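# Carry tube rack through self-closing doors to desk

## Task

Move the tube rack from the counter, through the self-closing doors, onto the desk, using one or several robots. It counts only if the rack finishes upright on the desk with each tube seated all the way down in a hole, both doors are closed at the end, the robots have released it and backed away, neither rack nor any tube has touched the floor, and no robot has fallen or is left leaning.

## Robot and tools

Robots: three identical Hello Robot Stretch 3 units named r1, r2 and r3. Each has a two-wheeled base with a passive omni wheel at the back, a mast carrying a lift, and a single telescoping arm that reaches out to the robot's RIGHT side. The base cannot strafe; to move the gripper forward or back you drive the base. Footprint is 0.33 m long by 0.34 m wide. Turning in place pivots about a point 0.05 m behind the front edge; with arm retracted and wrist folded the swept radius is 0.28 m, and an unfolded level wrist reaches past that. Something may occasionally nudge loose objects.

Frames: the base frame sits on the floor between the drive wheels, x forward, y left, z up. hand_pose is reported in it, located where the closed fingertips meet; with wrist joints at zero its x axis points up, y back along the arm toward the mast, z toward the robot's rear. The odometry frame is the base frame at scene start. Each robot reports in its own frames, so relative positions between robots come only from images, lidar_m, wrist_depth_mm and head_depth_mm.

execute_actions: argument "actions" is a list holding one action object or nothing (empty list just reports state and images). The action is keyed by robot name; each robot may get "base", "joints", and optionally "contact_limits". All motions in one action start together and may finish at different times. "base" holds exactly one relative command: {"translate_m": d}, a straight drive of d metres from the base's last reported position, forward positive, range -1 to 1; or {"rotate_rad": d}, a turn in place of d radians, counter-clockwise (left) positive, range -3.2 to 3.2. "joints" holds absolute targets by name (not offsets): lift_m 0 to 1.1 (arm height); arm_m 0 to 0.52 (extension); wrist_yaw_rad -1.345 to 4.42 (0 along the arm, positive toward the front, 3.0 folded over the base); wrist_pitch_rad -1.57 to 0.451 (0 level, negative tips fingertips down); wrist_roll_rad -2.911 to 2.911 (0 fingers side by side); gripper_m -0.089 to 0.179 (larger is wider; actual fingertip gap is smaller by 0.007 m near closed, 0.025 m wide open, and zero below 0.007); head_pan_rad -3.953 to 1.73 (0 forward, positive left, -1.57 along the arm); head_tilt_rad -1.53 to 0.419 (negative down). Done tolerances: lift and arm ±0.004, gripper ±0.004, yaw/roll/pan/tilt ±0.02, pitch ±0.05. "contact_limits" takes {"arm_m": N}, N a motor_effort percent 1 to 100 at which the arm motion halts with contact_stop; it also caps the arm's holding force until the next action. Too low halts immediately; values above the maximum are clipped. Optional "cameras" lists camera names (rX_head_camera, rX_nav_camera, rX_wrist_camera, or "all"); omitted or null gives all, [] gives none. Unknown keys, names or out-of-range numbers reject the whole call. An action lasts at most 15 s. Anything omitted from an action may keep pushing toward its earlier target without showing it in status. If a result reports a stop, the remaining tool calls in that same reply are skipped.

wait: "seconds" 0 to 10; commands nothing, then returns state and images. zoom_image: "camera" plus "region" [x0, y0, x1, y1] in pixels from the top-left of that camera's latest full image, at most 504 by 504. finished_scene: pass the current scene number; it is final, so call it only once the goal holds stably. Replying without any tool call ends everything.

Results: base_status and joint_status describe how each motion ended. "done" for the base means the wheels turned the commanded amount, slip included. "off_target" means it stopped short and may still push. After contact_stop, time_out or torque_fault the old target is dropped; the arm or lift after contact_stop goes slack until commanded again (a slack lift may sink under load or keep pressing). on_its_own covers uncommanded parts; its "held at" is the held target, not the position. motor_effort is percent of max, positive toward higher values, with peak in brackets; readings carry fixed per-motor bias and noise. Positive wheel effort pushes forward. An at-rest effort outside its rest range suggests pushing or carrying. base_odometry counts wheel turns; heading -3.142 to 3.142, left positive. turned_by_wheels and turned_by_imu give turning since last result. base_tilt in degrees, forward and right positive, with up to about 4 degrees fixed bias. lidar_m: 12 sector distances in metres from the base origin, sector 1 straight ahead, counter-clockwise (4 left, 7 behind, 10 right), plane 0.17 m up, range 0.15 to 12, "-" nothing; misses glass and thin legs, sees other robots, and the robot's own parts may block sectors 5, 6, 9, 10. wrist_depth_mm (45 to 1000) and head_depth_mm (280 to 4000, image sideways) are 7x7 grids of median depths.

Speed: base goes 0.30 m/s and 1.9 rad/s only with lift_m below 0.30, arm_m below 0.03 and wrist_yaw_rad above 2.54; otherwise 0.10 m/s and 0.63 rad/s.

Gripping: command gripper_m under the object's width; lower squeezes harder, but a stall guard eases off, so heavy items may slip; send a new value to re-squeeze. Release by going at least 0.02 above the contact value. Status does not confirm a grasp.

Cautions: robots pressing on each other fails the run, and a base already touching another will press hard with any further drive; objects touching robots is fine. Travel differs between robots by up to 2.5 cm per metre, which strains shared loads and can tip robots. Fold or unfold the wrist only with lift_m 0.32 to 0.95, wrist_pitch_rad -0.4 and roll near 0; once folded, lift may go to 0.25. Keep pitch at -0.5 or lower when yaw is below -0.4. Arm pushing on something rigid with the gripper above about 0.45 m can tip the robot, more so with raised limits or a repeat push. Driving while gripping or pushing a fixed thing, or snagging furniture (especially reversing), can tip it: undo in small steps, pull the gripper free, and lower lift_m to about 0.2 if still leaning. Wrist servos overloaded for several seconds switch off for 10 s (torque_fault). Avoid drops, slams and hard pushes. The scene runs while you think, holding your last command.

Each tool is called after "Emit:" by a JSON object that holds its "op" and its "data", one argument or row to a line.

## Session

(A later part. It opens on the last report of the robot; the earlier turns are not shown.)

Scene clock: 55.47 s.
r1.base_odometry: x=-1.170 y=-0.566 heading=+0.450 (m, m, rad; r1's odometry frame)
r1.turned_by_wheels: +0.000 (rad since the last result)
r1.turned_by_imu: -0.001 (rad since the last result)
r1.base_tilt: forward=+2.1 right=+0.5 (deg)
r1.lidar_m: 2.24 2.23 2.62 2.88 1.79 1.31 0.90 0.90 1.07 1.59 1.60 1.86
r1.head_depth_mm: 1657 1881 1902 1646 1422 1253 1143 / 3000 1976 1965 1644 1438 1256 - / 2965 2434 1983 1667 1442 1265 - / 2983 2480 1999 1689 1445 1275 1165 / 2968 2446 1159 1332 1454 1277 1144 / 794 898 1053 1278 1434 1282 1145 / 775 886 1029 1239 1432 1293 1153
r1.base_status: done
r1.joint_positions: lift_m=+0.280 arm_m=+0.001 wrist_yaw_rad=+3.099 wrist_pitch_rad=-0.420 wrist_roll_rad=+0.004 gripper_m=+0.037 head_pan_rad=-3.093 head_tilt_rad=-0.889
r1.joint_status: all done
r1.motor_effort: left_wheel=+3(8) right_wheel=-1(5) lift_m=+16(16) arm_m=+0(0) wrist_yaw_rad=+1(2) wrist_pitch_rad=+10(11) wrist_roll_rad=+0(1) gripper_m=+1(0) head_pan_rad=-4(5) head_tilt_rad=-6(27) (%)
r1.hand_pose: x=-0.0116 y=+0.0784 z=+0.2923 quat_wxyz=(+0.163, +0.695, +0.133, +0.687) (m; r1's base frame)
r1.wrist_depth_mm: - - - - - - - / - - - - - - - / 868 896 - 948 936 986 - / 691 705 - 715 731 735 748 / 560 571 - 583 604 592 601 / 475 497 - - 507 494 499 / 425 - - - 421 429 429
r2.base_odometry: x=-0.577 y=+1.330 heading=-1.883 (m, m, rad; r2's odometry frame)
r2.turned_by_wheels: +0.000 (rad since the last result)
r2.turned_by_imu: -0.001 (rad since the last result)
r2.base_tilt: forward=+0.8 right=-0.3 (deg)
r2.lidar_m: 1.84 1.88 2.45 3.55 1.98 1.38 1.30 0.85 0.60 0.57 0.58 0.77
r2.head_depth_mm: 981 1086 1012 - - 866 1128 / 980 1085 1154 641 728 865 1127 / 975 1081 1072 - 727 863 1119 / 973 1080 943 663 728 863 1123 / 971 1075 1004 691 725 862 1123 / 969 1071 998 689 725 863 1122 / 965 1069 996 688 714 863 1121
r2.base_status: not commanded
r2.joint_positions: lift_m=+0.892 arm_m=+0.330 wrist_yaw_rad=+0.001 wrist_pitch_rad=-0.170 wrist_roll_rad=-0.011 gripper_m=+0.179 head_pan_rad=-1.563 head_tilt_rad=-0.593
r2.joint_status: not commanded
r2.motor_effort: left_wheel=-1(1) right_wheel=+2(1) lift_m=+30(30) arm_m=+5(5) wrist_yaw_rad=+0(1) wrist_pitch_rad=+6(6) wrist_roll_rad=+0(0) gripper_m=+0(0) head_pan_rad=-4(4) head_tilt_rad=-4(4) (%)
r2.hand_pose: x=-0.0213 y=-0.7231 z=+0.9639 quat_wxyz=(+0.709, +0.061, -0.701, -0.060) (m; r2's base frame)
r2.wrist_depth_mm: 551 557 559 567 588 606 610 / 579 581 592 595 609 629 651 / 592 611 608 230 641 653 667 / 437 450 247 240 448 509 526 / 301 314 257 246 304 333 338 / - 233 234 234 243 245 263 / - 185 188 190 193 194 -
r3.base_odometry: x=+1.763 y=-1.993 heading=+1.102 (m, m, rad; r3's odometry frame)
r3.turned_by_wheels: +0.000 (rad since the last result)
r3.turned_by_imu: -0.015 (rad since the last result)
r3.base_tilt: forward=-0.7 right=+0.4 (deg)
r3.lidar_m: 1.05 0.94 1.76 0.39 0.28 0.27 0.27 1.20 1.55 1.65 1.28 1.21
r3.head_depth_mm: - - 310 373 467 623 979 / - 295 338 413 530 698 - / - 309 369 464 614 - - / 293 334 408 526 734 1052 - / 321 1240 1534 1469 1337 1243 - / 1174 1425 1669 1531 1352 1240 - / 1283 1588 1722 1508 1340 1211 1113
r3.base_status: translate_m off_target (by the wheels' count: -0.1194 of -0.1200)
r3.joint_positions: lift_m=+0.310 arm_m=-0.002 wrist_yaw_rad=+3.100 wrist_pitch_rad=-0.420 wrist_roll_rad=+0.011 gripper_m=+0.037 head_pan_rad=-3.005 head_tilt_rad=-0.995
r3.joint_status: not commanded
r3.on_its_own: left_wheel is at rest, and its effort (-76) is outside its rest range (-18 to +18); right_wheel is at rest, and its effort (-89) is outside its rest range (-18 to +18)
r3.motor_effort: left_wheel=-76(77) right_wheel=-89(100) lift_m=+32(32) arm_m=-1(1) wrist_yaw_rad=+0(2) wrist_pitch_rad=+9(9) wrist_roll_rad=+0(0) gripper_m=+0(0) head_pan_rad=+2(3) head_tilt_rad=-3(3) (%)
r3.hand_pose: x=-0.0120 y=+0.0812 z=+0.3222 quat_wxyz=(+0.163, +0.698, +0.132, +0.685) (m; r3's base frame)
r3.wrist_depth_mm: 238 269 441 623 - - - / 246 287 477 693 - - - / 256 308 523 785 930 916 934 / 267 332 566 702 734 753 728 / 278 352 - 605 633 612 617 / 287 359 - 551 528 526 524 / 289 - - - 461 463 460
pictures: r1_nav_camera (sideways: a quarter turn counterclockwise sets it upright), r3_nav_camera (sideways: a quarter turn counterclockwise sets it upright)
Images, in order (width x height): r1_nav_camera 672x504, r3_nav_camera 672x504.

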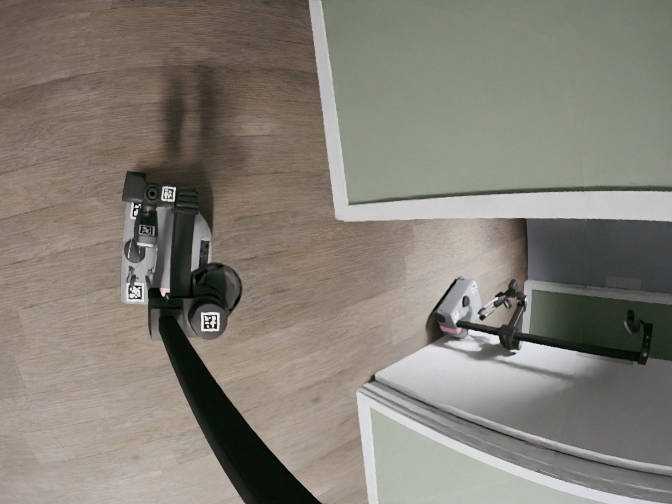

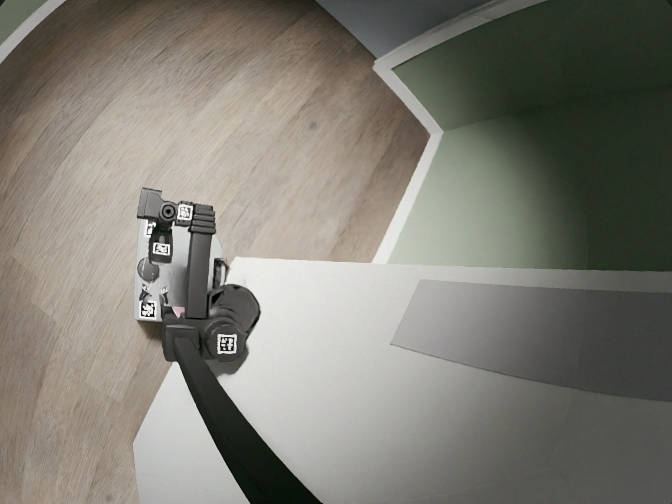

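Emit:
{"op": "execute_actions", "data": {
  "actions": [
    {"r3":{"base":{"translate_m":0.02}},"r1":{"base":{"rotate_rad":-0.65}},"r2":{"base":{"translate_m":0.012},"joints":{"lift_m":0.888}}}
  ],
  "cameras": []
}}

Emit:
{"op": "execute_actions", "data": {
  "actions": [
    {"r1":{"base":{"translate_m":-0.6}},"r2":{"joints":{"arm_m":0.43}}}
  ],
  "cameras": ["r2_wrist_camera"]
}}

Emit:
{"op": "execute_actions", "data": {
  "actions": [
    {"r1":{"base":{"rotate_rad":0.8},"joints":{"head_tilt_rad":-1.1}}}
  ],
  "cameras": ["r1_nav_camera","r2_head_camera"]
}}

Scene clock: 57.83 s.
r1.base_odometry: x=-1.170 y=-0.566 heading=-0.200 (m, m, rad; r1's odometry frame)
r1.turned_by_wheels: -0.650 (rad since the last result)
r1.turned_by_imu: -0.650 (rad since the last result)
r1.base_tilt: forward=+2.1 right=+0.5 (deg)
r1.lidar_m: 1.74 2.25 2.24 2.44 3.20 2.29 1.31 1.51 0.90 1.00 1.54 1.59
r1.head_depth_mm: 1822 2202 1953 1642 1420 1249 1137 / 1582 1879 1965 1667 1421 1256 - / 1381 1607 1846 1670 1440 1260 - / 1222 1399 1634 1679 1444 1270 1168 / 1228 1432 1722 1696 1453 1274 1138 / 1299 1563 1880 1701 1461 1288 1142 / 1448 1787 1961 1703 1480 1290 1150
r1.base_status: done
r1.joint_positions: lift_m=+0.280 arm_m=+0.001 wrist_yaw_rad=+3.099 wrist_pitch_rad=-0.420 wrist_roll_rad=+0.004 gripper_m=+0.037 head_pan_rad=-3.094 head_tilt_rad=-0.889
r1.joint_status: not commanded
r1.motor_effort: left_wheel=+2(9) right_wheel=-1(6) lift_m=+16(16) arm_m=+0(1) wrist_yaw_rad=+2(2) wrist_pitch_rad=+11(11) wrist_roll_rad=-1(1) gripper_m=+0(2) head_pan_rad=-4(4) head_tilt_rad=-6(6) (%)
r1.hand_pose: x=-0.0116 y=+0.0784 z=+0.2923 quat_wxyz=(+0.163, +0.695, +0.133, +0.687) (m; r1's base frame)
r1.wrist_depth_mm: - - - - - - - / - - - - - - - / 891 885 - 924 955 986 - / 681 693 - 714 726 734 743 / 573 565 - 580 600 595 600 / 472 489 - - 504 501 498 / 423 - - - 423 429 425
r2.base_odometry: x=-0.581 y=+1.319 heading=-1.883 (m, m, rad; r2's odometry frame)
r2.turned_by_wheels: +0.000 (rad since the last result)
r2.turned_by_imu: -0.001 (rad since the last result)
r2.base_tilt: forward=+1.0 right=-0.3 (deg)
r2.lidar_m: 1.83 1.87 2.43 3.53 2.01 1.39 1.31 0.85 0.60 0.57 0.58 0.77
r2.head_depth_mm: 978 1084 1009 - - 866 1126 / 976 1085 1156 639 728 866 1131 / 977 1088 1074 - 728 864 1122 / 971 1077 939 664 723 863 1124 / 970 1078 1000 691 724 859 1122 / 966 1075 997 691 725 859 1120 / 965 1069 996 689 723 857 1122
r2.base_status: done
r2.joint_positions: lift_m=+0.888 arm_m=+0.330 wrist_yaw_rad=+0.001 wrist_pitch_rad=-0.170 wrist_roll_rad=-0.011 gripper_m=+0.179 head_pan_rad=-1.563 head_tilt_rad=-0.593
r2.joint_status: all done
r2.motor_effort: left_wheel=-1(2) right_wheel=+2(7) lift_m=+30(26) arm_m=+6(6) wrist_yaw_rad=+0(0) wrist_pitch_rad=+6(6) wrist_roll_rad=+0(0) gripper_m=+0(0) head_pan_rad=-4(4) head_tilt_rad=-4(4) (%)
r2.hand_pose: x=-0.0213 y=-0.7231 z=+0.9599 quat_wxyz=(+0.709, +0.061, -0.701, -0.060) (m; r2's base frame)
r2.wrist_depth_mm: 544 561 567 572 577 595 603 / 570 576 585 602 616 631 642 / 599 612 605 235 640 658 671 / 418 436 372 236 402 492 509 / 292 305 264 249 279 324 327 / - 225 227 230 229 238 256 / - 181 182 185 188 189 -
r3.base_odometry: x=+1.772 y=-1.975 heading=+1.102 (m, m, rad; r3's odometry frame)
r3.turned_by_wheels: +0.000 (rad since the last result)
r3.turned_by_imu: +0.000 (rad since the last result)
r3.base_tilt: forward=-0.7 right=+0.4 (deg)
r3.lidar_m: 1.04 0.92 1.83 0.40 0.28 0.27 0.27 1.22 1.56 1.65 1.26 1.19
r3.head_depth_mm: - - 311 372 468 632 1003 / - 293 336 411 531 701 - / - 306 365 459 613 - - / 291 329 402 520 723 1036 - / 305 366 479 1466 1316 1244 - / 1200 1456 1688 1508 1347 1234 - / 1305 1620 1716 1503 1343 1219 1111
r3.base_status: done
r3.joint_positions: lift_m=+0.310 arm_m=-0.002 wrist_yaw_rad=+3.100 wrist_pitch_rad=-0.420 wrist_roll_rad=+0.011 gripper_m=+0.037 head_pan_rad=-3.005 head_tilt_rad=-0.995
r3.joint_status: not commanded
r3.motor_effort: left_wheel=-4(72) right_wheel=-12(87) lift_m=+32(31) arm_m=-1(1) wrist_yaw_rad=+0(0) wrist_pitch_rad=+9(9) wrist_roll_rad=+0(0) gripper_m=+0(0) head_pan_rad=+2(2) head_tilt_rad=-2(2) (%)
r3.hand_pose: x=-0.0120 y=+0.0812 z=+0.3222 quat_wxyz=(+0.163, +0.698, +0.132, +0.685) (m; r3's base frame)
r3.wrist_depth_mm: 242 274 455 675 - - - / 249 292 494 737 - - - / 259 313 543 799 907 916 923 / 268 337 594 724 734 738 743 / 277 356 - 621 625 613 616 / 288 365 - 546 524 521 531 / 290 - - - 458 456 466
pictures: none
No camera images: the call's "cameras" was empty. Leave "cameras" out to get every camera's image.

Scene clock: 61.47 s.
r1.base_odometry: x=-1.759 y=-0.447 heading=-0.200 (m, m, rad; r1's odometry frame)
r1.turned_by_wheels: +0.000 (rad since the last result)
r1.turned_by_imu: -0.001 (rad since the last result)
r1.base_tilt: forward=+2.1 right=+0.5 (deg)
r1.lidar_m: 2.26 2.63 2.61 2.86 2.72 1.35 0.71 0.78 1.32 0.69 0.91 2.07
r1.head_depth_mm: 1064 1292 1664 1653 1427 1245 1141 / 910 1082 1325 1580 1429 1257 - / 800 929 1094 1360 1439 1272 - / 707 805 926 1108 1371 1269 1169 / 631 726 865 1121 1381 1285 1134 / 664 787 926 1195 1441 1279 1141 / 677 813 1054 1515 1467 1303 1146
r1.base_status: done
r1.joint_positions: lift_m=+0.280 arm_m=+0.001 wrist_yaw_rad=+3.099 wrist_pitch_rad=-0.420 wrist_roll_rad=+0.004 gripper_m=+0.037 head_pan_rad=-3.094 head_tilt_rad=-0.890
r1.joint_status: not commanded
r1.motor_effort: left_wheel=+2(7) right_wheel=-1(7) lift_m=+16(16) arm_m=+0(0) wrist_yaw_rad=+2(2) wrist_pitch_rad=+11(11) wrist_roll_rad=-1(1) gripper_m=+0(1) head_pan_rad=-4(3) head_tilt_rad=-5(5) (%)
r1.hand_pose: x=-0.0116 y=+0.0784 z=+0.2924 quat_wxyz=(+0.163, +0.695, +0.133, +0.687) (m; r1's base frame)
r1.wrist_depth_mm: - - - - - - - / - - - - - - - / 875 913 - 946 954 952 - / 689 687 - 722 726 743 757 / 570 562 - 575 601 595 596 / 479 491 - - 509 494 504 / 421 - - - 421 428 432
r2.base_odometry: x=-0.581 y=+1.319 heading=-1.883 (m, m, rad; r2's odometry frame)
r2.turned_by_wheels: +0.000 (rad since the last result)
r2.turned_by_imu: -0.001 (rad since the last result)
r2.base_tilt: forward=+0.9 right=-0.3 (deg)
r2.lidar_m: 1.83 1.87 2.43 3.53 2.01 1.39 1.31 0.85 0.60 0.57 0.58 0.77
r2.head_depth_mm: 981 1088 1013 - - 890 1126 / 980 1086 1155 665 727 869 1122 / 975 1082 - 663 727 859 1122 / 973 1078 1003 691 727 863 1127 / 969 1077 1000 691 725 863 1118 / 971 1072 997 691 724 861 1120 / 965 1069 995 687 723 860 1122
r2.base_status: not commanded
r2.joint_positions: lift_m=+0.888 arm_m=+0.430 wrist_yaw_rad=+0.001 wrist_pitch_rad=-0.170 wrist_roll_rad=-0.011 gripper_m=+0.179 head_pan_rad=-1.563 head_tilt_rad=-0.593
r2.joint_status: all done
r2.motor_effort: left_wheel=+0(1) right_wheel=+2(2) lift_m=+30(30) arm_m=+5(5) wrist_yaw_rad=+1(1) wrist_pitch_rad=+6(6) wrist_roll_rad=+0(0) gripper_m=+0(0) head_pan_rad=-4(5) head_tilt_rad=-4(4) (%)
r2.hand_pose: x=-0.0213 y=-0.8231 z=+0.9599 quat_wxyz=(+0.709, +0.061, -0.701, -0.060) (m; r2's base frame)
r2.wrist_depth_mm: 460 468 474 479 493 495 511 / 477 476 492 504 513 527 531 / 499 499 507 113 130 543 559 / 421 400 181 170 136 481 504 / 288 286 136 126 137 320 329 / - 143 155 129 144 129 253 / - 167 153 133 143 176 -
r3.base_odometry: x=+1.772 y=-1.975 heading=+1.102 (m, m, rad; r3's odometry frame)
r3.turned_by_wheels: +0.000 (rad since the last result)
r3.turned_by_imu: -0.001 (rad since the last result)
r3.base_tilt: forward=-0.7 right=+0.4 (deg)
r3.lidar_m: 1.04 0.92 1.32 0.40 0.28 0.27 0.27 1.22 1.56 1.65 1.25 1.20
r3.head_depth_mm: - - 310 373 469 629 999 / - 293 335 411 530 700 - / - 306 365 458 613 - - / 290 329 402 518 725 1037 - / 305 367 479 1473 1317 1245 - / 1204 1461 1680 1509 1348 1235 - / 1306 1630 1710 1511 1350 1209 1115
r3.base_status: not commanded
r3.joint_positions: lift_m=+0.310 arm_m=-0.002 wrist_yaw_rad=+3.100 wrist_pitch_rad=-0.420 wrist_roll_rad=+0.011 gripper_m=+0.037 head_pan_rad=-3.005 head_tilt_rad=-0.995
r3.joint_status: not commanded
r3.motor_effort: left_wheel=-4(3) right_wheel=-12(12) lift_m=+31(31) arm_m=-1(1) wrist_yaw_rad=+0(0) wrist_pitch_rad=+9(9) wrist_roll_rad=+0(1) gripper_m=-1(0) head_pan_rad=+2(3) head_tilt_rad=-3(2) (%)
r3.hand_pose: x=-0.0120 y=+0.0812 z=+0.3222 quat_wxyz=(+0.163, +0.698, +0.132, +0.685) (m; r3's base frame)
r3.wrist_depth_mm: 242 274 454 662 - - - / 250 290 493 727 - - - / 258 312 543 808 926 919 924 / 267 336 593 728 739 740 742 / 275 360 - 605 641 610 624 / 287 362 - 552 519 525 520 / 289 - - - 461 460 463
pictures: r2_wrist_camera
Images, in order (width x height): r2_wrist_camera 644x364.

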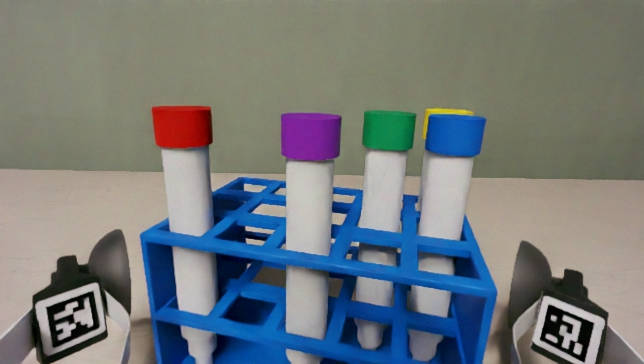

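Scene clock: 63.17 s.
r1.base_odometry: x=-1.759 y=-0.447 heading=+0.600 (m, m, rad; r1's odometry frame)
r1.turned_by_wheels: +0.800 (rad since the last result)
r1.turned_by_imu: +0.800 (rad since the last result)
r1.base_tilt: forward=+2.1 right=+0.5 (deg)
r1.lidar_m: 2.61 2.66 2.63 2.25 0.85 0.71 1.23 0.70 0.69 1.54 2.10 2.69
r1.head_depth_mm: 1191 1251 1314 1377 1294 1210 1070 / 1246 1581 1611 1439 1308 - - / 1960 1614 1626 1449 1329 - - / 2038 1780 1623 1447 1316 - - / 2154 1866 1630 1462 1317 1235 - / 2141 1862 1640 1472 1344 1216 1117 / 2190 1880 1651 1474 1311 1214 1116
r1.base_status: done
r1.joint_positions: lift_m=+0.280 arm_m=+0.001 wrist_yaw_rad=+3.099 wrist_pitch_rad=-0.420 wrist_roll_rad=+0.004 gripper_m=+0.037 head_pan_rad=-3.094 head_tilt_rad=-1.087
r1.joint_status: all done
r1.motor_effort: left_wheel=-2(7) right_wheel=+2(6) lift_m=+16(15) arm_m=+1(0) wrist_yaw_rad=+2(2) wrist_pitch_rad=+10(11) wrist_roll_rad=-1(1) gripper_m=+1(1) head_pan_rad=-4(3) head_tilt_rad=-7(24) (%)
r1.hand_pose: x=-0.0116 y=+0.0784 z=+0.2924 quat_wxyz=(+0.163, +0.695, +0.133, +0.687) (m; r1's base frame)
r1.wrist_depth_mm: 732 - - - - - - / 713 - - - - - - / 705 878 - 934 964 974 - / 660 687 - 719 721 742 740 / 561 563 - 579 594 590 601 / 473 497 - - 514 493 501 / 420 - - - 424 426 430
r2.base_odometry: x=-0.581 y=+1.319 heading=-1.883 (m, m, rad; r2's odometry frame)
r2.turned_by_wheels: +0.000 (rad since the last result)
r2.turned_by_imu: +0.000 (rad since the last result)
r2.base_tilt: forward=+0.9 right=-0.3 (deg)
r2.lidar_m: 1.82 1.86 2.43 3.55 2.01 1.39 1.31 0.85 0.60 0.57 0.58 0.77
r2.head_depth_mm: 980 1088 1009 - - 890 1121 / 978 1083 1159 664 727 868 1127 / 974 1079 - 663 726 862 1126 / 972 1075 997 692 726 861 1123 / 968 1075 1000 690 726 862 1124 / 971 1073 998 691 723 861 1117 / 962 1071 995 689 725 859 1122
r2.base_status: not commanded
r2.joint_positions: lift_m=+0.888 arm_m=+0.430 wrist_yaw_rad=+0.001 wrist_pitch_rad=-0.170 wrist_roll_rad=-0.011 gripper_m=+0.179 head_pan_rad=-1.563 head_tilt_rad=-0.593
r2.joint_status: not commanded
r2.motor_effort: left_wheel=+0(1) right_wheel=+1(2) lift_m=+30(30) arm_m=+6(6) wrist_yaw_rad=-1(1) wrist_pitch_rad=+6(6) wrist_roll_rad=+0(0) gripper_m=+0(0) head_pan_rad=-4(4) head_tilt_rad=-4(4) (%)
r2.hand_pose: x=-0.0213 y=-0.8231 z=+0.9599 quat_wxyz=(+0.709, +0.061, -0.701, -0.060) (m; r2's base frame)
r2.wrist_depth_mm: 460 469 473 480 491 500 507 / 476 483 498 503 510 526 534 / 494 502 517 113 130 548 562 / 425 398 180 170 136 485 508 / 291 285 135 126 137 320 326 / - 143 154 129 144 129 253 / - 167 153 132 144 176 -
r3.base_odometry: x=+1.772 y=-1.975 heading=+1.102 (m, m, rad; r3's odometry frame)
r3.turned_by_wheels: +0.000 (rad since the last result)
r3.turned_by_imu: +0.000 (rad since the last result)
r3.base_tilt: forward=-0.7 right=+0.4 (deg)
r3.lidar_m: 1.04 0.92 1.28 0.40 0.28 0.27 0.27 1.22 1.57 1.65 1.26 1.20
r3.head_depth_mm: - - 311 373 468 629 1000 / - 293 336 411 531 701 - / - 306 365 459 614 - - / 290 329 401 520 725 1033 - / 306 367 479 1469 1315 1245 - / 1197 1472 1695 1524 1353 1234 - / 1308 1622 1709 1508 1345 1213 1107
r3.base_status: not commanded
r3.joint_positions: lift_m=+0.310 arm_m=-0.002 wrist_yaw_rad=+3.100 wrist_pitch_rad=-0.420 wrist_roll_rad=+0.011 gripper_m=+0.037 head_pan_rad=-3.005 head_tilt_rad=-0.995
r3.joint_status: not commanded
r3.motor_effort: left_wheel=-3(3) right_wheel=-12(12) lift_m=+31(31) arm_m=-1(1) wrist_yaw_rad=+0(0) wrist_pitch_rad=+9(9) wrist_roll_rad=+0(1) gripper_m=+1(0) head_pan_rad=+2(3) head_tilt_rad=-2(2) (%)
r3.hand_pose: x=-0.0120 y=+0.0812 z=+0.3222 quat_wxyz=(+0.163, +0.698, +0.132, +0.685) (m; r3's base frame)
r3.wrist_depth_mm: 243 276 452 672 - - - / 250 293 497 719 - - - / 258 311 544 815 899 905 910 / 267 335 586 727 737 726 734 / 276 353 - 619 634 612 618 / 288 359 - 550 526 524 524 / 289 - - - 456 461 465
pictures: r1_nav_camera (sideways: a quarter turn counterclockwise sets it upright), r2_head_camera (sideways: a quarter turn clockwise sets it upright)
Images, in order (width x height): r1_nav_camera 672x504, r2_head_camera 896x504.

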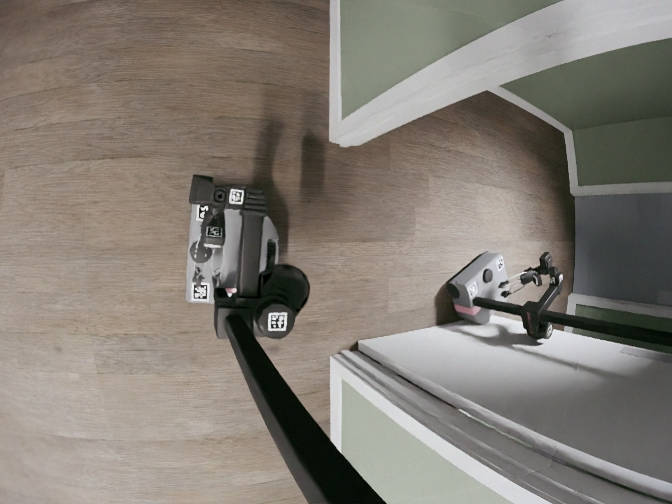

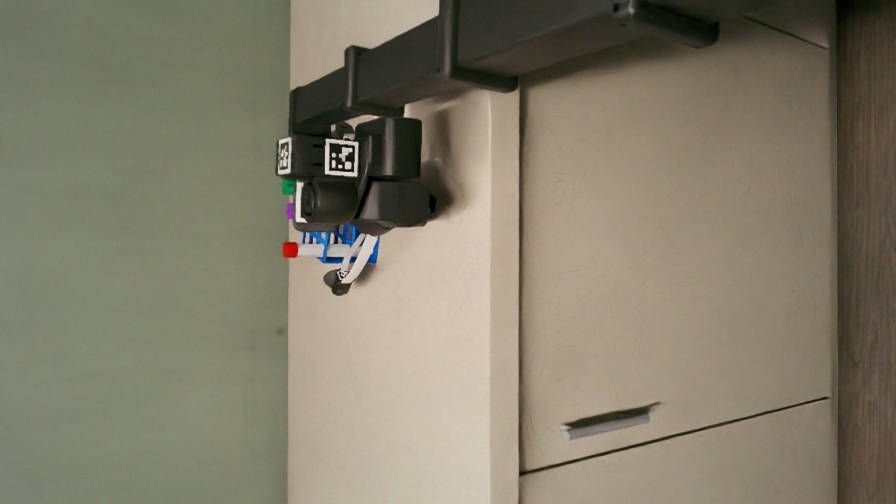

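Emit:
{"op": "execute_actions", "data": {
  "actions": [
    {"r1":{"base":{"rotate_rad":0.25}},"r2":{"joints":{"arm_m":0.465}}}
  ],
  "cameras": ["r2_wrist_camera"]
}}

Emit:
{"op": "execute_actions", "data": {
  "actions": [
    {"r1":{"base":{"translate_m":-0.6}},"r2":{"joints":{"gripper_m":0.09}}}
  ],
  "cameras": ["r2_wrist_camera","r1_nav_camera"]
}}

Scene clock: 65.03 s.
r1.base_odometry: x=-1.759 y=-0.447 heading=+0.850 (m, m, rad; r1's odometry frame)
r1.turned_by_wheels: +0.250 (rad since the last result)
r1.turned_by_imu: +0.250 (rad since the last result)
r1.base_tilt: forward=+2.1 right=+0.4 (deg)
r1.lidar_m: 2.61 2.86 2.62 1.33 0.71 0.79 1.33 0.69 0.91 2.06 2.26 2.63
r1.head_depth_mm: 1388 1548 1568 1431 1302 1194 1067 / 2086 1796 1600 1431 1305 - - / 2089 1847 1610 1440 1331 - - / 2122 1845 1633 1444 1317 - - / 2120 1846 1637 1464 1322 1234 - / 2151 1872 1645 1351 1329 1218 1120 / 2001 1871 949 1210 1341 1224 1120
r1.base_status: done
r1.joint_positions: lift_m=+0.280 arm_m=+0.001 wrist_yaw_rad=+3.099 wrist_pitch_rad=-0.420 wrist_roll_rad=+0.004 gripper_m=+0.037 head_pan_rad=-3.094 head_tilt_rad=-1.087
r1.joint_status: not commanded
r1.motor_effort: left_wheel=-3(9) right_wheel=+2(7) lift_m=+16(16) arm_m=+0(1) wrist_yaw_rad=+2(2) wrist_pitch_rad=+11(11) wrist_roll_rad=+0(1) gripper_m=-1(1) head_pan_rad=-4(3) head_tilt_rad=-7(7) (%)
r1.hand_pose: x=-0.0116 y=+0.0784 z=+0.2924 quat_wxyz=(+0.163, +0.695, +0.133, +0.687) (m; r1's base frame)
r1.wrist_depth_mm: 527 691 - - - - - / 572 721 - - - - - / 615 766 - 929 932 970 - / 641 676 - 718 733 742 743 / 565 566 - 578 587 595 600 / 476 497 - - 511 488 504 / 423 - - - 421 428 426
r2.base_odometry: x=-0.581 y=+1.319 heading=-1.883 (m, m, rad; r2's odometry frame)
r2.turned_by_wheels: +0.000 (rad since the last result)
r2.turned_by_imu: +0.000 (rad since the last result)
r2.base_tilt: forward=+0.9 right=-0.3 (deg)
r2.lidar_m: 1.83 1.86 2.43 3.54 2.01 1.39 1.31 0.85 0.60 0.57 0.58 0.77
r2.head_depth_mm: 982 1084 1012 - - 893 1124 / 978 1084 1157 680 728 865 1124 / 977 1084 - 664 727 865 1125 / 971 1078 1002 692 726 862 1121 / 970 1074 1001 692 725 859 1123 / 967 1074 992 689 726 863 1118 / 965 1073 993 687 723 861 1122
r2.base_status: not commanded
r2.joint_positions: lift_m=+0.888 arm_m=+0.465 wrist_yaw_rad=+0.001 wrist_pitch_rad=-0.170 wrist_roll_rad=-0.011 gripper_m=+0.179 head_pan_rad=-1.563 head_tilt_rad=-0.593
r2.joint_status: all done
r2.motor_effort: left_wheel=-1(0) right_wheel=+1(1) lift_m=+30(30) arm_m=+6(5) wrist_yaw_rad=-1(0) wrist_pitch_rad=+6(6) wrist_roll_rad=+0(0) gripper_m=+0(0) head_pan_rad=-4(4) head_tilt_rad=-4(4) (%)
r2.hand_pose: x=-0.0213 y=-0.8581 z=+0.9599 quat_wxyz=(+0.709, +0.061, -0.701, -0.060) (m; r2's base frame)
r2.wrist_depth_mm: 426 433 437 446 458 457 478 / 448 452 459 465 473 487 496 / 462 463 479 482 110 122 515 / 424 361 403 93 111 103 533 / 291 115 141 99 117 281 325 / - 119 122 100 113 108 254 / - 126 134 109 116 89 -
r3.base_odometry: x=+1.772 y=-1.975 heading=+1.102 (m, m, rad; r3's odometry frame)
r3.turned_by_wheels: +0.000 (rad since the last result)
r3.turned_by_imu: +0.000 (rad since the last result)
r3.base_tilt: forward=-0.6 right=+0.4 (deg)
r3.lidar_m: 1.04 0.92 1.24 0.40 0.28 0.27 0.27 1.22 1.57 1.65 1.26 1.19
r3.head_depth_mm: - - 311 373 467 631 999 / - 293 335 412 531 701 - / - 306 365 459 613 - - / 290 329 402 519 722 1034 - / 306 366 478 1466 1317 1244 - / 1192 1453 1693 1508 1351 1235 - / 1307 1617 1725 1518 1350 1217 1113
r3.base_status: not commanded
r3.joint_positions: lift_m=+0.310 arm_m=-0.002 wrist_yaw_rad=+3.100 wrist_pitch_rad=-0.420 wrist_roll_rad=+0.011 gripper_m=+0.037 head_pan_rad=-3.005 head_tilt_rad=-0.995
r3.joint_status: not commanded
r3.motor_effort: left_wheel=-4(3) right_wheel=-12(11) lift_m=+30(31) arm_m=-1(1) wrist_yaw_rad=+0(1) wrist_pitch_rad=+9(9) wrist_roll_rad=+0(0) gripper_m=+0(0) head_pan_rad=+2(3) head_tilt_rad=-2(3) (%)
r3.hand_pose: x=-0.0120 y=+0.0812 z=+0.3222 quat_wxyz=(+0.163, +0.698, +0.132, +0.685) (m; r3's base frame)
r3.wrist_depth_mm: 241 273 455 673 - - - / 249 294 495 740 - - - / 258 312 545 821 932 924 925 / 268 334 585 730 723 742 747 / 280 357 - 609 635 618 618 / 287 360 - 552 525 527 532 / 290 - - - 463 456 459
pictures: r2_wrist_camera
Images, in order (width x height): r2_wrist_camera 644x364.

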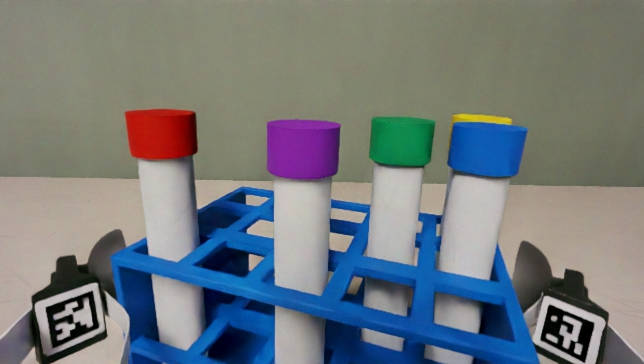

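Scene clock: 68.67 s.
r1.base_odometry: x=-2.155 y=-0.898 heading=+0.850 (m, m, rad; r1's odometry frame)
r1.turned_by_wheels: +0.000 (rad since the last result)
r1.turned_by_imu: -0.001 (rad since the last result)
r1.base_tilt: forward=+2.1 right=+0.5 (deg)
r1.lidar_m: 3.20 3.06 0.58 0.52 0.57 0.73 2.31 1.17 0.35 0.34 2.16 3.24
r1.head_depth_mm: 2080 1812 1568 1300 1293 1194 1069 / 2095 1815 1603 1436 1304 - - / 2106 1826 1591 1450 1333 - - / 2128 1853 1628 1450 1317 - - / 2135 1858 1640 1463 1325 1230 - / 2116 1872 1651 1467 1325 1210 1108 / 1798 1808 1655 1473 1339 1217 979
r1.base_status: done
r1.joint_positions: lift_m=+0.280 arm_m=+0.001 wrist_yaw_rad=+3.099 wrist_pitch_rad=-0.420 wrist_roll_rad=+0.004 gripper_m=+0.037 head_pan_rad=-3.094 head_tilt_rad=-1.087
r1.joint_status: not commanded
r1.motor_effort: left_wheel=-2(11) right_wheel=+2(5) lift_m=+16(16) arm_m=+0(0) wrist_yaw_rad=+2(2) wrist_pitch_rad=+11(11) wrist_roll_rad=+0(1) gripper_m=+0(0) head_pan_rad=-3(3) head_tilt_rad=-7(7) (%)
r1.hand_pose: x=-0.0116 y=+0.0784 z=+0.2924 quat_wxyz=(+0.163, +0.695, +0.133, +0.687) (m; r1's base frame)
r1.wrist_depth_mm: 547 539 503 517 - - - / 602 588 552 565 - - - / 657 657 - 617 896 965 - / 657 696 - 669 726 754 752 / 567 562 - 580 595 590 600 / 477 490 - - 507 495 497 / 423 - - - 420 428 431
r2.base_odometry: x=-0.581 y=+1.319 heading=-1.883 (m, m, rad; r2's odometry frame)
r2.turned_by_wheels: +0.000 (rad since the last result)
r2.turned_by_imu: -0.001 (rad since the last result)
r2.base_tilt: forward=+0.8 right=-0.3 (deg)
r2.lidar_m: 1.83 1.87 2.43 3.55 2.01 1.39 1.31 0.85 0.60 0.57 0.58 0.77
r2.head_depth_mm: 975 1088 1012 - - 889 1125 / 978 1080 1153 679 728 865 1125 / 974 1083 - 663 727 863 1121 / 971 1075 914 692 725 862 1119 / 968 1076 999 691 725 859 1126 / 969 1068 999 690 725 862 1121 / 968 1069 996 686 724 862 1121
r2.base_status: not commanded
r2.joint_positions: lift_m=+0.888 arm_m=+0.465 wrist_yaw_rad=+0.000 wrist_pitch_rad=-0.168 wrist_roll_rad=-0.011 gripper_m=+0.101 head_pan_rad=-1.563 head_tilt_rad=-0.593
r2.joint_status: gripper_m off_target (ended at +0.101, target +0.090)
r2.on_its_own: gripper_m is held at +0.099, not at your +0.090, by its stall guard, which is still easing
r2.motor_effort: left_wheel=-1(1) right_wheel=+1(2) lift_m=+30(30) arm_m=+5(5) wrist_yaw_rad=+0(0) wrist_pitch_rad=+6(6) wrist_roll_rad=+0(0) gripper_m=-23(99) head_pan_rad=-5(4) head_tilt_rad=-3(4) (%)
r2.hand_pose: x=-0.0214 y=-0.8582 z=+0.9604 quat_wxyz=(+0.709, +0.060, -0.701, -0.059) (m; r2's base frame)
r2.wrist_depth_mm: 429 431 445 447 458 468 471 / 445 453 461 467 474 494 499 / 468 122 474 475 110 505 520 / 425 370 375 171 113 411 532 / 293 125 134 120 119 303 328 / 234 131 132 106 114 110 244 / - 142 136 121 121 99 194
r3.base_odometry: x=+1.772 y=-1.975 heading=+1.102 (m, m, rad; r3's odometry frame)
r3.turned_by_wheels: +0.000 (rad since the last result)
r3.turned_by_imu: -0.001 (rad since the last result)
r3.base_tilt: forward=-0.7 right=+0.4 (deg)
r3.lidar_m: 1.04 0.76 0.65 0.40 0.28 0.27 0.27 1.22 1.57 1.65 1.26 1.20
r3.head_depth_mm: - - 310 373 468 629 1002 / - 293 336 411 531 700 - / - 306 364 458 613 - - / 290 329 402 519 725 1036 - / 305 367 478 1473 1321 1249 - / 1195 1452 1703 1497 1344 1238 - / 1302 1624 1720 1506 1346 1214 1113
r3.base_status: not commanded
r3.joint_positions: lift_m=+0.310 arm_m=-0.002 wrist_yaw_rad=+3.100 wrist_pitch_rad=-0.420 wrist_roll_rad=+0.011 gripper_m=+0.037 head_pan_rad=-3.005 head_tilt_rad=-0.995
r3.joint_status: not commanded
r3.motor_effort: left_wheel=-3(3) right_wheel=-12(12) lift_m=+31(31) arm_m=-1(1) wrist_yaw_rad=+0(1) wrist_pitch_rad=+9(9) wrist_roll_rad=+0(0) gripper_m=+0(1) head_pan_rad=+3(3) head_tilt_rad=-3(2) (%)
r3.hand_pose: x=-0.0120 y=+0.0812 z=+0.3222 quat_wxyz=(+0.163, +0.698, +0.132, +0.685) (m; r3's base frame)
r3.wrist_depth_mm: 241 273 454 667 - - 614 / 250 292 494 740 - - - / 258 311 547 812 933 650 586 / 267 336 588 716 737 641 526 / 278 358 - 607 629 607 558 / 288 362 - 554 530 535 537 / 288 - - - 456 460 468
pictures: r1_nav_camera (sideways: a quarter turn counterclockwise sets it upright), r2_wrist_camera
Images, in order (width x height): r1_nav_camera 672x504, r2_wrist_camera 644x364.

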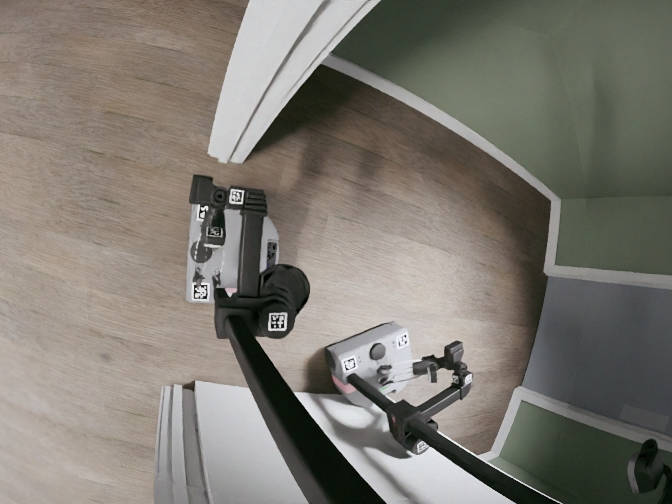

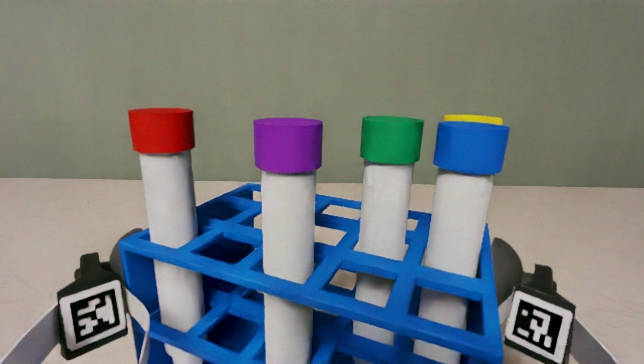

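Emit:
{"op": "execute_actions", "data": {
  "actions": [
    {"r1":{"base":{"translate_m":-0.2}},"r2":{"joints":{"gripper_m":0.092,"lift_m":0.95}}}
  ],
  "cameras": ["r2_wrist_camera"]
}}

Emit:
{"op": "execute_actions", "data": {
  "actions": [
    {"r1":{"base":{"rotate_rad":0.2}},"r2":{"joints":{"arm_m":0.0}}}
  ],
  "cameras": ["r2_wrist_camera","r1_nav_camera"]
}}

Emit:
{"op": "execute_actions", "data": {
  "actions": [
    {"r1":{"base":{"translate_m":-0.4}},"r2":{"joints":{"wrist_yaw_rad":2.0}}}
  ],
  "cameras": ["r2_wrist_camera","r1_nav_camera"]
}}

Scene clock: 71.80 s.
r1.base_odometry: x=-2.287 y=-1.048 heading=+0.850 (m, m, rad; r1's odometry frame)
r1.turned_by_wheels: +0.000 (rad since the last result)
r1.turned_by_imu: -0.001 (rad since the last result)
r1.base_tilt: forward=+2.1 right=+0.5 (deg)
r1.lidar_m: 3.39 3.22 0.55 0.55 0.59 0.58 2.10 1.13 0.92 0.35 0.35 3.31
r1.head_depth_mm: 1990 1810 1584 1318 1239 1200 1070 / 2035 1797 1598 1430 1309 - - / 2057 1828 1608 1446 1324 - - / 2044 1834 1616 1449 1309 - - / 2063 1861 1633 1465 1314 1236 - / 2034 1865 1637 1466 1326 1211 1117 / 1740 1783 1658 1477 1337 1221 1117
r1.base_status: done
r1.joint_positions: lift_m=+0.280 arm_m=+0.001 wrist_yaw_rad=+3.099 wrist_pitch_rad=-0.420 wrist_roll_rad=+0.004 gripper_m=+0.037 head_pan_rad=-3.094 head_tilt_rad=-1.087
r1.joint_status: not commanded
r1.motor_effort: left_wheel=-2(10) right_wheel=+2(5) lift_m=+15(16) arm_m=+0(0) wrist_yaw_rad=+2(2) wrist_pitch_rad=+11(11) wrist_roll_rad=-1(1) gripper_m=+0(1) head_pan_rad=-2(3) head_tilt_rad=-7(7) (%)
r1.hand_pose: x=-0.0116 y=+0.0784 z=+0.2924 quat_wxyz=(+0.163, +0.695, +0.133, +0.687) (m; r1's base frame)
r1.wrist_depth_mm: 561 567 541 535 510 548 - / 613 620 596 578 566 618 - / 519 667 - 631 630 903 - / 462 636 - 680 677 737 751 / 489 542 - 585 600 596 598 / 476 498 - - 512 495 499 / 427 - - - 425 431 432
r2.base_odometry: x=-0.581 y=+1.319 heading=-1.883 (m, m, rad; r2's odometry frame)
r2.turned_by_wheels: +0.000 (rad since the last result)
r2.turned_by_imu: -0.001 (rad since the last result)
r2.base_tilt: forward=+0.9 right=-0.3 (deg)
r2.lidar_m: 1.82 1.87 2.43 3.54 2.01 1.39 1.31 0.85 0.60 0.57 0.58 0.77
r2.head_depth_mm: 979 1086 - 640 728 866 1122 / 978 1067 892 694 729 865 1125 / 975 1066 - 694 725 863 1126 / 972 1081 888 692 725 862 1120 / 970 1075 998 691 726 861 1120 / 970 1076 997 689 724 863 1121 / 964 1070 992 689 724 859 1125
r2.base_status: not commanded
r2.joint_positions: lift_m=+0.950 arm_m=+0.465 wrist_yaw_rad=+0.000 wrist_pitch_rad=-0.174 wrist_roll_rad=-0.011 gripper_m=+0.102 head_pan_rad=-1.563 head_tilt_rad=-0.593
r2.joint_status: gripper_m off_target (ended at +0.102, target +0.092); the others done
r2.on_its_own: gripper_m is held at +0.101, not at your +0.092, by its stall guard, which is still easing
r2.motor_effort: left_wheel=+0(1) right_wheel=+1(1) lift_m=+50(53) arm_m=+6(5) wrist_yaw_rad=+0(0) wrist_pitch_rad=+7(7) wrist_roll_rad=+0(0) gripper_m=-20(72) head_pan_rad=-4(4) head_tilt_rad=-4(4) (%)
r2.hand_pose: x=-0.0214 y=-0.8578 z=+1.0203 quat_wxyz=(+0.708, +0.062, -0.700, -0.061) (m; r2's base frame)
r2.wrist_depth_mm: 430 435 444 450 456 466 476 / 445 456 455 468 483 490 496 / 465 474 476 483 117 506 514 / 488 482 496 183 118 526 544 / 417 131 137 121 121 457 471 / 326 132 136 109 114 112 349 / - 137 136 126 122 91 279
r3.base_odometry: x=+1.772 y=-1.975 heading=+1.102 (m, m, rad; r3's odometry frame)
r3.turned_by_wheels: +0.000 (rad since the last result)
r3.turned_by_imu: -0.001 (rad since the last result)
r3.base_tilt: forward=-0.8 right=+0.3 (deg)
r3.lidar_m: 1.04 0.47 0.47 0.40 0.28 0.27 0.27 1.22 1.56 1.65 1.26 1.19
r3.head_depth_mm: - - 310 373 469 628 1003 / - 293 336 411 531 703 - / - 306 365 458 612 - - / 290 329 402 520 724 1035 - / 305 366 479 1467 1311 1242 - / 1197 1464 1687 1511 1345 1234 - / 1305 1631 1715 1507 1346 1218 1110
r3.base_status: not commanded
r3.joint_positions: lift_m=+0.310 arm_m=-0.002 wrist_yaw_rad=+3.100 wrist_pitch_rad=-0.420 wrist_roll_rad=+0.011 gripper_m=+0.037 head_pan_rad=-3.005 head_tilt_rad=-0.995
r3.joint_status: not commanded
r3.motor_effort: left_wheel=-3(3) right_wheel=-12(12) lift_m=+30(31) arm_m=-1(1) wrist_yaw_rad=+0(1) wrist_pitch_rad=+9(9) wrist_roll_rad=+0(0) gripper_m=-1(0) head_pan_rad=+3(3) head_tilt_rad=-2(2) (%)
r3.hand_pose: x=-0.0120 y=+0.0812 z=+0.3222 quat_wxyz=(+0.163, +0.698, +0.132, +0.685) (m; r3's base frame)
r3.wrist_depth_mm: 242 274 453 674 - - - / 251 291 490 741 - - 423 / 257 312 548 811 942 927 507 / 266 334 590 719 738 597 474 / 278 356 - 617 635 565 406 / 290 362 - 547 528 509 396 / 288 - - - 457 463 430
pictures: r2_wrist_camera
Images, in order (width x height): r2_wrist_camera 644x364.

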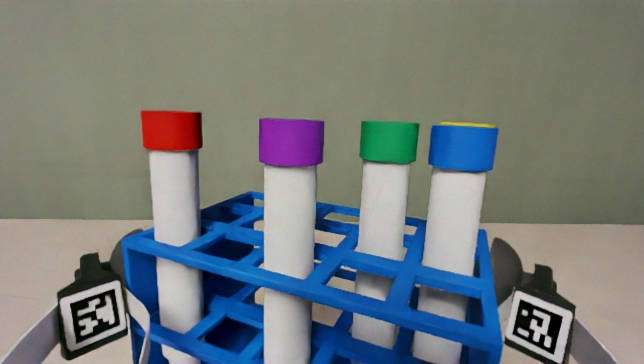

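Scene clock: 76.40 s.
r1.base_odometry: x=-2.287 y=-1.048 heading=+1.050 (m, m, rad; r1's odometry frame)
r1.turned_by_wheels: +0.200 (rad since the last result)
r1.turned_by_imu: +0.199 (rad since the last result)
r1.base_tilt: forward=+2.1 right=+0.5 (deg)
r1.lidar_m: 3.43 3.12 0.55 0.55 0.58 0.59 1.59 1.01 0.91 0.35 0.38 3.38
r1.head_depth_mm: 1983 1792 1590 1435 1290 1200 1066 / 2018 1812 1595 1428 1306 - - / 2060 1808 1612 1445 1317 - - / 2072 1833 1616 1448 1329 - - / 1832 1829 1633 1468 1323 1233 - / 1512 1658 1641 1466 1333 1212 1121 / 1306 1421 1546 1466 1347 1222 1118
r1.base_status: done
r1.joint_positions: lift_m=+0.280 arm_m=+0.001 wrist_yaw_rad=+3.099 wrist_pitch_rad=-0.420 wrist_roll_rad=+0.004 gripper_m=+0.037 head_pan_rad=-3.094 head_tilt_rad=-1.087
r1.joint_status: not commanded
r1.motor_effort: left_wheel=-2(9) right_wheel=+2(6) lift_m=+16(16) arm_m=-1(0) wrist_yaw_rad=+2(2) wrist_pitch_rad=+11(11) wrist_roll_rad=-1(0) gripper_m=-1(1) head_pan_rad=-2(3) head_tilt_rad=-6(7) (%)
r1.hand_pose: x=-0.0116 y=+0.0784 z=+0.2924 quat_wxyz=(+0.163, +0.695, +0.133, +0.687) (m; r1's base frame)
r1.wrist_depth_mm: 470 504 589 553 507 482 488 / - 682 643 600 548 524 547 / 544 557 - 657 601 574 941 / 511 533 - 693 654 633 744 / 541 566 - 578 598 588 603 / 471 495 - - 503 504 499 / 421 - - - 423 429 430
r2.base_odometry: x=-0.581 y=+1.319 heading=-1.883 (m, m, rad; r2's odometry frame)
r2.turned_by_wheels: +0.000 (rad since the last result)
r2.turned_by_imu: -0.001 (rad since the last result)
r2.base_tilt: forward=+1.0 right=-0.3 (deg)
r2.lidar_m: 1.83 1.86 2.43 3.55 2.01 1.39 1.31 0.85 0.60 0.57 0.58 0.77
r2.head_depth_mm: 984 1085 1013 696 699 - - / 976 1085 1006 666 731 - - / 975 1084 1001 651 - - - / 970 1077 1004 456 441 885 1120 / 968 1073 1001 691 724 861 1123 / 969 1071 997 689 725 861 1122 / 962 1070 992 689 724 859 1115
r2.base_status: not commanded
r2.joint_positions: lift_m=+0.950 arm_m=+0.000 wrist_yaw_rad=+0.000 wrist_pitch_rad=-0.175 wrist_roll_rad=-0.011 gripper_m=+0.105 head_pan_rad=-1.563 head_tilt_rad=-0.593
r2.joint_status: all done
r2.on_its_own: gripper_m is held at +0.104, not at your +0.092, by its stall guard, which is not easing now
r2.motor_effort: left_wheel=+1(1) right_wheel=+1(1) lift_m=+50(50) arm_m=-5(6) wrist_yaw_rad=+0(0) wrist_pitch_rad=+8(8) wrist_roll_rad=+0(0) gripper_m=-21(22) head_pan_rad=-4(5) head_tilt_rad=-4(4) (%)
r2.hand_pose: x=-0.0214 y=-0.3935 z=+1.0201 quat_wxyz=(+0.708, +0.062, -0.700, -0.061) (m; r2's base frame)
r2.wrist_depth_mm: 832 878 876 873 897 926 935 / 877 884 908 928 937 944 985 / 910 916 954 923 116 - - / 618 577 592 556 118 637 728 / 423 133 136 121 121 442 471 / 337 132 135 109 114 112 374 / - 137 136 126 121 92 418
r3.base_odometry: x=+1.772 y=-1.975 heading=+1.102 (m, m, rad; r3's odometry frame)
r3.turned_by_wheels: +0.000 (rad since the last result)
r3.turned_by_imu: -0.001 (rad since the last result)
r3.base_tilt: forward=-0.7 right=+0.4 (deg)
r3.lidar_m: 1.04 0.45 3.97 0.40 0.28 0.27 0.27 1.22 1.56 1.64 1.26 1.19
r3.head_depth_mm: - - 311 373 468 629 1002 / - 293 336 411 530 700 - / - 306 365 459 613 - - / 291 329 402 519 723 1033 - / 305 367 479 1476 1326 1245 - / 1197 1464 1695 1514 1356 1228 - / 1305 1622 1721 1521 1346 1208 1112
r3.base_status: not commanded
r3.joint_positions: lift_m=+0.310 arm_m=-0.002 wrist_yaw_rad=+3.100 wrist_pitch_rad=-0.420 wrist_roll_rad=+0.011 gripper_m=+0.037 head_pan_rad=-3.005 head_tilt_rad=-0.995
r3.joint_status: not commanded
r3.motor_effort: left_wheel=-3(3) right_wheel=-12(12) lift_m=+31(31) arm_m=-1(1) wrist_yaw_rad=-1(1) wrist_pitch_rad=+9(9) wrist_roll_rad=+0(0) gripper_m=+0(0) head_pan_rad=+2(2) head_tilt_rad=-2(2) (%)
r3.hand_pose: x=-0.0120 y=+0.0812 z=+0.3222 quat_wxyz=(+0.163, +0.698, +0.132, +0.685) (m; r3's base frame)
r3.wrist_depth_mm: 242 271 453 662 - - - / 250 292 493 739 - - - / 259 314 543 811 912 932 437 / 268 336 582 714 731 602 456 / 279 354 - 604 634 567 413 / 287 365 - 548 527 506 417 / 291 - - - 456 455 439
pictures: r1_nav_camera (sideways: a quarter turn counterclockwise sets it upright), r2_wrist_camera
Images, in order (width x height): r1_nav_camera 672x504, r2_wrist_camera 644x364.

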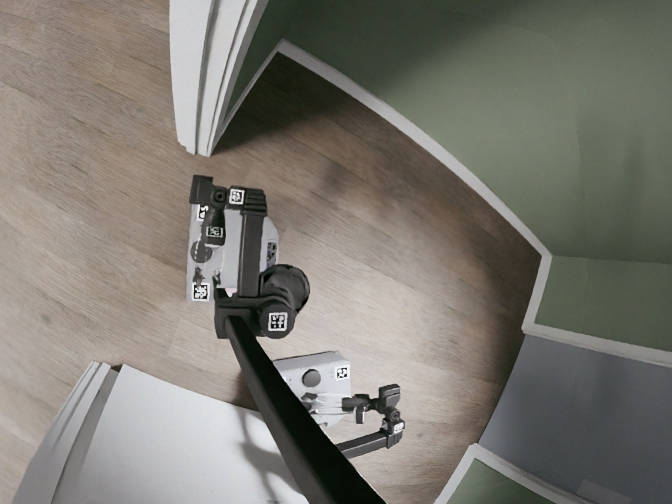

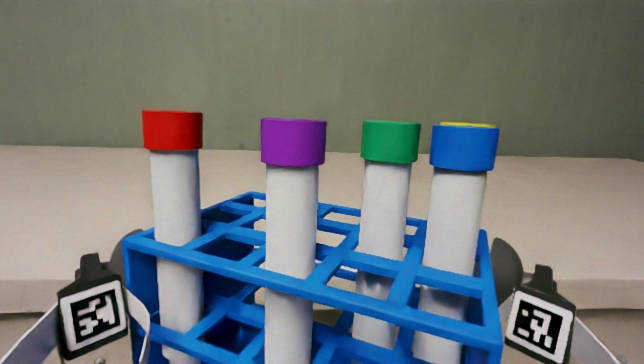

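Scene clock: 79.47 s.
r1.base_odometry: x=-2.486 y=-1.395 heading=+1.050 (m, m, rad; r1's odometry frame)
r1.turned_by_wheels: +0.000 (rad since the last result)
r1.turned_by_imu: -0.001 (rad since the last result)
r1.base_tilt: forward=+2.1 right=+0.5 (deg)
r1.lidar_m: 3.80 0.76 0.69 0.42 1.63 1.78 1.34 0.85 0.77 0.78 0.56 0.55
r1.head_depth_mm: 1666 1803 1589 1427 1301 1190 1063 / 1705 1818 1599 1433 1306 - - / 1806 1841 1597 1447 1328 - - / 1830 1841 1618 1460 1310 - - / 1544 1727 1633 1458 1321 1236 - / 1280 1428 1555 1480 1333 1217 1120 / 1106 1205 1322 1415 1338 1219 1120
r1.base_status: done
r1.joint_positions: lift_m=+0.280 arm_m=+0.001 wrist_yaw_rad=+3.099 wrist_pitch_rad=-0.420 wrist_roll_rad=+0.004 gripper_m=+0.037 head_pan_rad=-3.094 head_tilt_rad=-1.087
r1.joint_status: not commanded
r1.motor_effort: left_wheel=-3(10) right_wheel=+2(4) lift_m=+16(16) arm_m=+1(0) wrist_yaw_rad=+1(2) wrist_pitch_rad=+11(11) wrist_roll_rad=-1(1) gripper_m=+1(1) head_pan_rad=-3(4) head_tilt_rad=-7(7) (%)
r1.hand_pose: x=-0.0116 y=+0.0784 z=+0.2924 quat_wxyz=(+0.163, +0.695, +0.133, +0.687) (m; r1's base frame)
r1.wrist_depth_mm: - - 713 670 620 582 548 / - - 803 721 674 628 583 / 882 896 - 569 728 682 626 / 687 701 - 540 671 711 671 / 567 576 - 577 600 579 597 / 469 493 - - 505 497 500 / 420 - - - 422 432 427
r2.base_odometry: x=-0.581 y=+1.319 heading=-1.883 (m, m, rad; r2's odometry frame)
r2.turned_by_wheels: +0.000 (rad since the last result)
r2.turned_by_imu: -0.001 (rad since the last result)
r2.base_tilt: forward=+0.8 right=-0.4 (deg)
r2.lidar_m: 1.82 1.86 2.43 3.55 2.01 1.39 1.31 0.85 0.60 0.57 0.58 0.77
r2.head_depth_mm: 976 1082 1009 695 698 - - / 975 1084 1005 695 713 - - / 978 1082 1004 693 711 - - / 973 1080 1003 691 709 - - / 973 1076 1002 692 725 860 1010 / 972 1073 995 688 725 862 994 / 964 1068 996 689 723 861 -
r2.base_status: not commanded
r2.joint_positions: lift_m=+0.950 arm_m=+0.000 wrist_yaw_rad=+1.998 wrist_pitch_rad=-0.175 wrist_roll_rad=-0.011 gripper_m=+0.105 head_pan_rad=-1.563 head_tilt_rad=-0.593
r2.joint_status: all done
r2.on_its_own: gripper_m is held at +0.104, not at your +0.092, by its stall guard, which is not easing now
r2.motor_effort: left_wheel=+0(2) right_wheel=+2(2) lift_m=+49(50) arm_m=-5(5) wrist_yaw_rad=+2(5) wrist_pitch_rad=+8(7) wrist_roll_rad=+0(0) gripper_m=-21(21) head_pan_rad=-4(4) head_tilt_rad=-4(4) (%)
r2.hand_pose: x=+0.2045 y=-0.0426 z=+1.0201 quat_wxyz=(+0.435, +0.623, -0.327, +0.562) (m; r2's base frame)
r2.wrist_depth_mm: - - - - - - - / - - - - - - - / - - - - 116 - - / - - - 127 118 - - / - 133 136 121 121 - - / - 132 136 109 114 112 - / - 137 136 126 122 92 -
r3.base_odometry: x=+1.772 y=-1.975 heading=+1.102 (m, m, rad; r3's odometry frame)
r3.turned_by_wheels: +0.000 (rad since the last result)
r3.turned_by_imu: -0.001 (rad since the last result)
r3.base_tilt: forward=-0.8 right=+0.3 (deg)
r3.lidar_m: 0.31 0.92 3.97 0.40 0.28 0.27 0.27 1.22 1.56 1.65 1.26 0.30
r3.head_depth_mm: - - 311 372 468 628 1000 / - 293 336 411 531 702 - / - 306 364 460 613 - - / 290 329 402 518 724 1032 - / 305 366 479 1471 1317 1249 - / 1199 1453 1688 1520 1358 1238 - / 1308 1624 1710 1501 1354 1214 1114
r3.base_status: not commanded
r3.joint_positions: lift_m=+0.310 arm_m=-0.002 wrist_yaw_rad=+3.100 wrist_pitch_rad=-0.420 wrist_roll_rad=+0.011 gripper_m=+0.037 head_pan_rad=-3.005 head_tilt_rad=-0.995
r3.joint_status: not commanded
r3.motor_effort: left_wheel=-3(4) right_wheel=-12(12) lift_m=+31(31) arm_m=-1(1) wrist_yaw_rad=+0(0) wrist_pitch_rad=+9(9) wrist_roll_rad=+0(0) gripper_m=-1(0) head_pan_rad=+3(2) head_tilt_rad=-2(2) (%)
r3.hand_pose: x=-0.0120 y=+0.0812 z=+0.3222 quat_wxyz=(+0.163, +0.698, +0.132, +0.685) (m; r3's base frame)
r3.wrist_depth_mm: 240 274 455 659 - - - / 250 291 492 722 - - - / 257 312 541 814 921 928 927 / 270 338 593 718 742 738 742 / 279 355 - 608 624 620 614 / 288 365 - 545 526 533 530 / 288 - - - 456 461 464
pictures: r1_nav_camera (sideways: a quarter turn counterclockwise sets it upright), r2_wrist_camera
Images, in order (width x height): r1_nav_camera 672x504, r2_wrist_camera 644x364.

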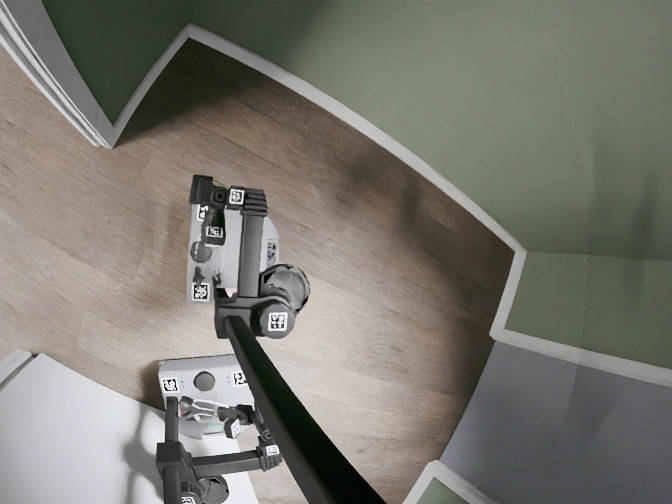

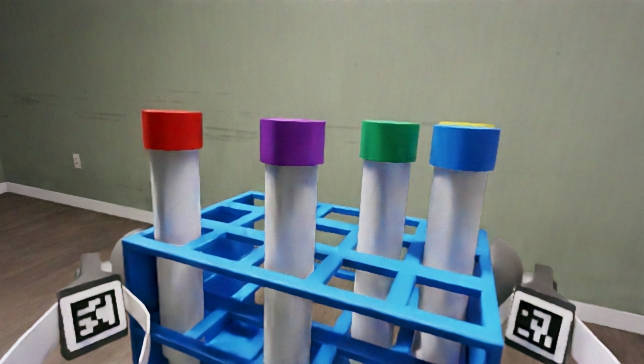

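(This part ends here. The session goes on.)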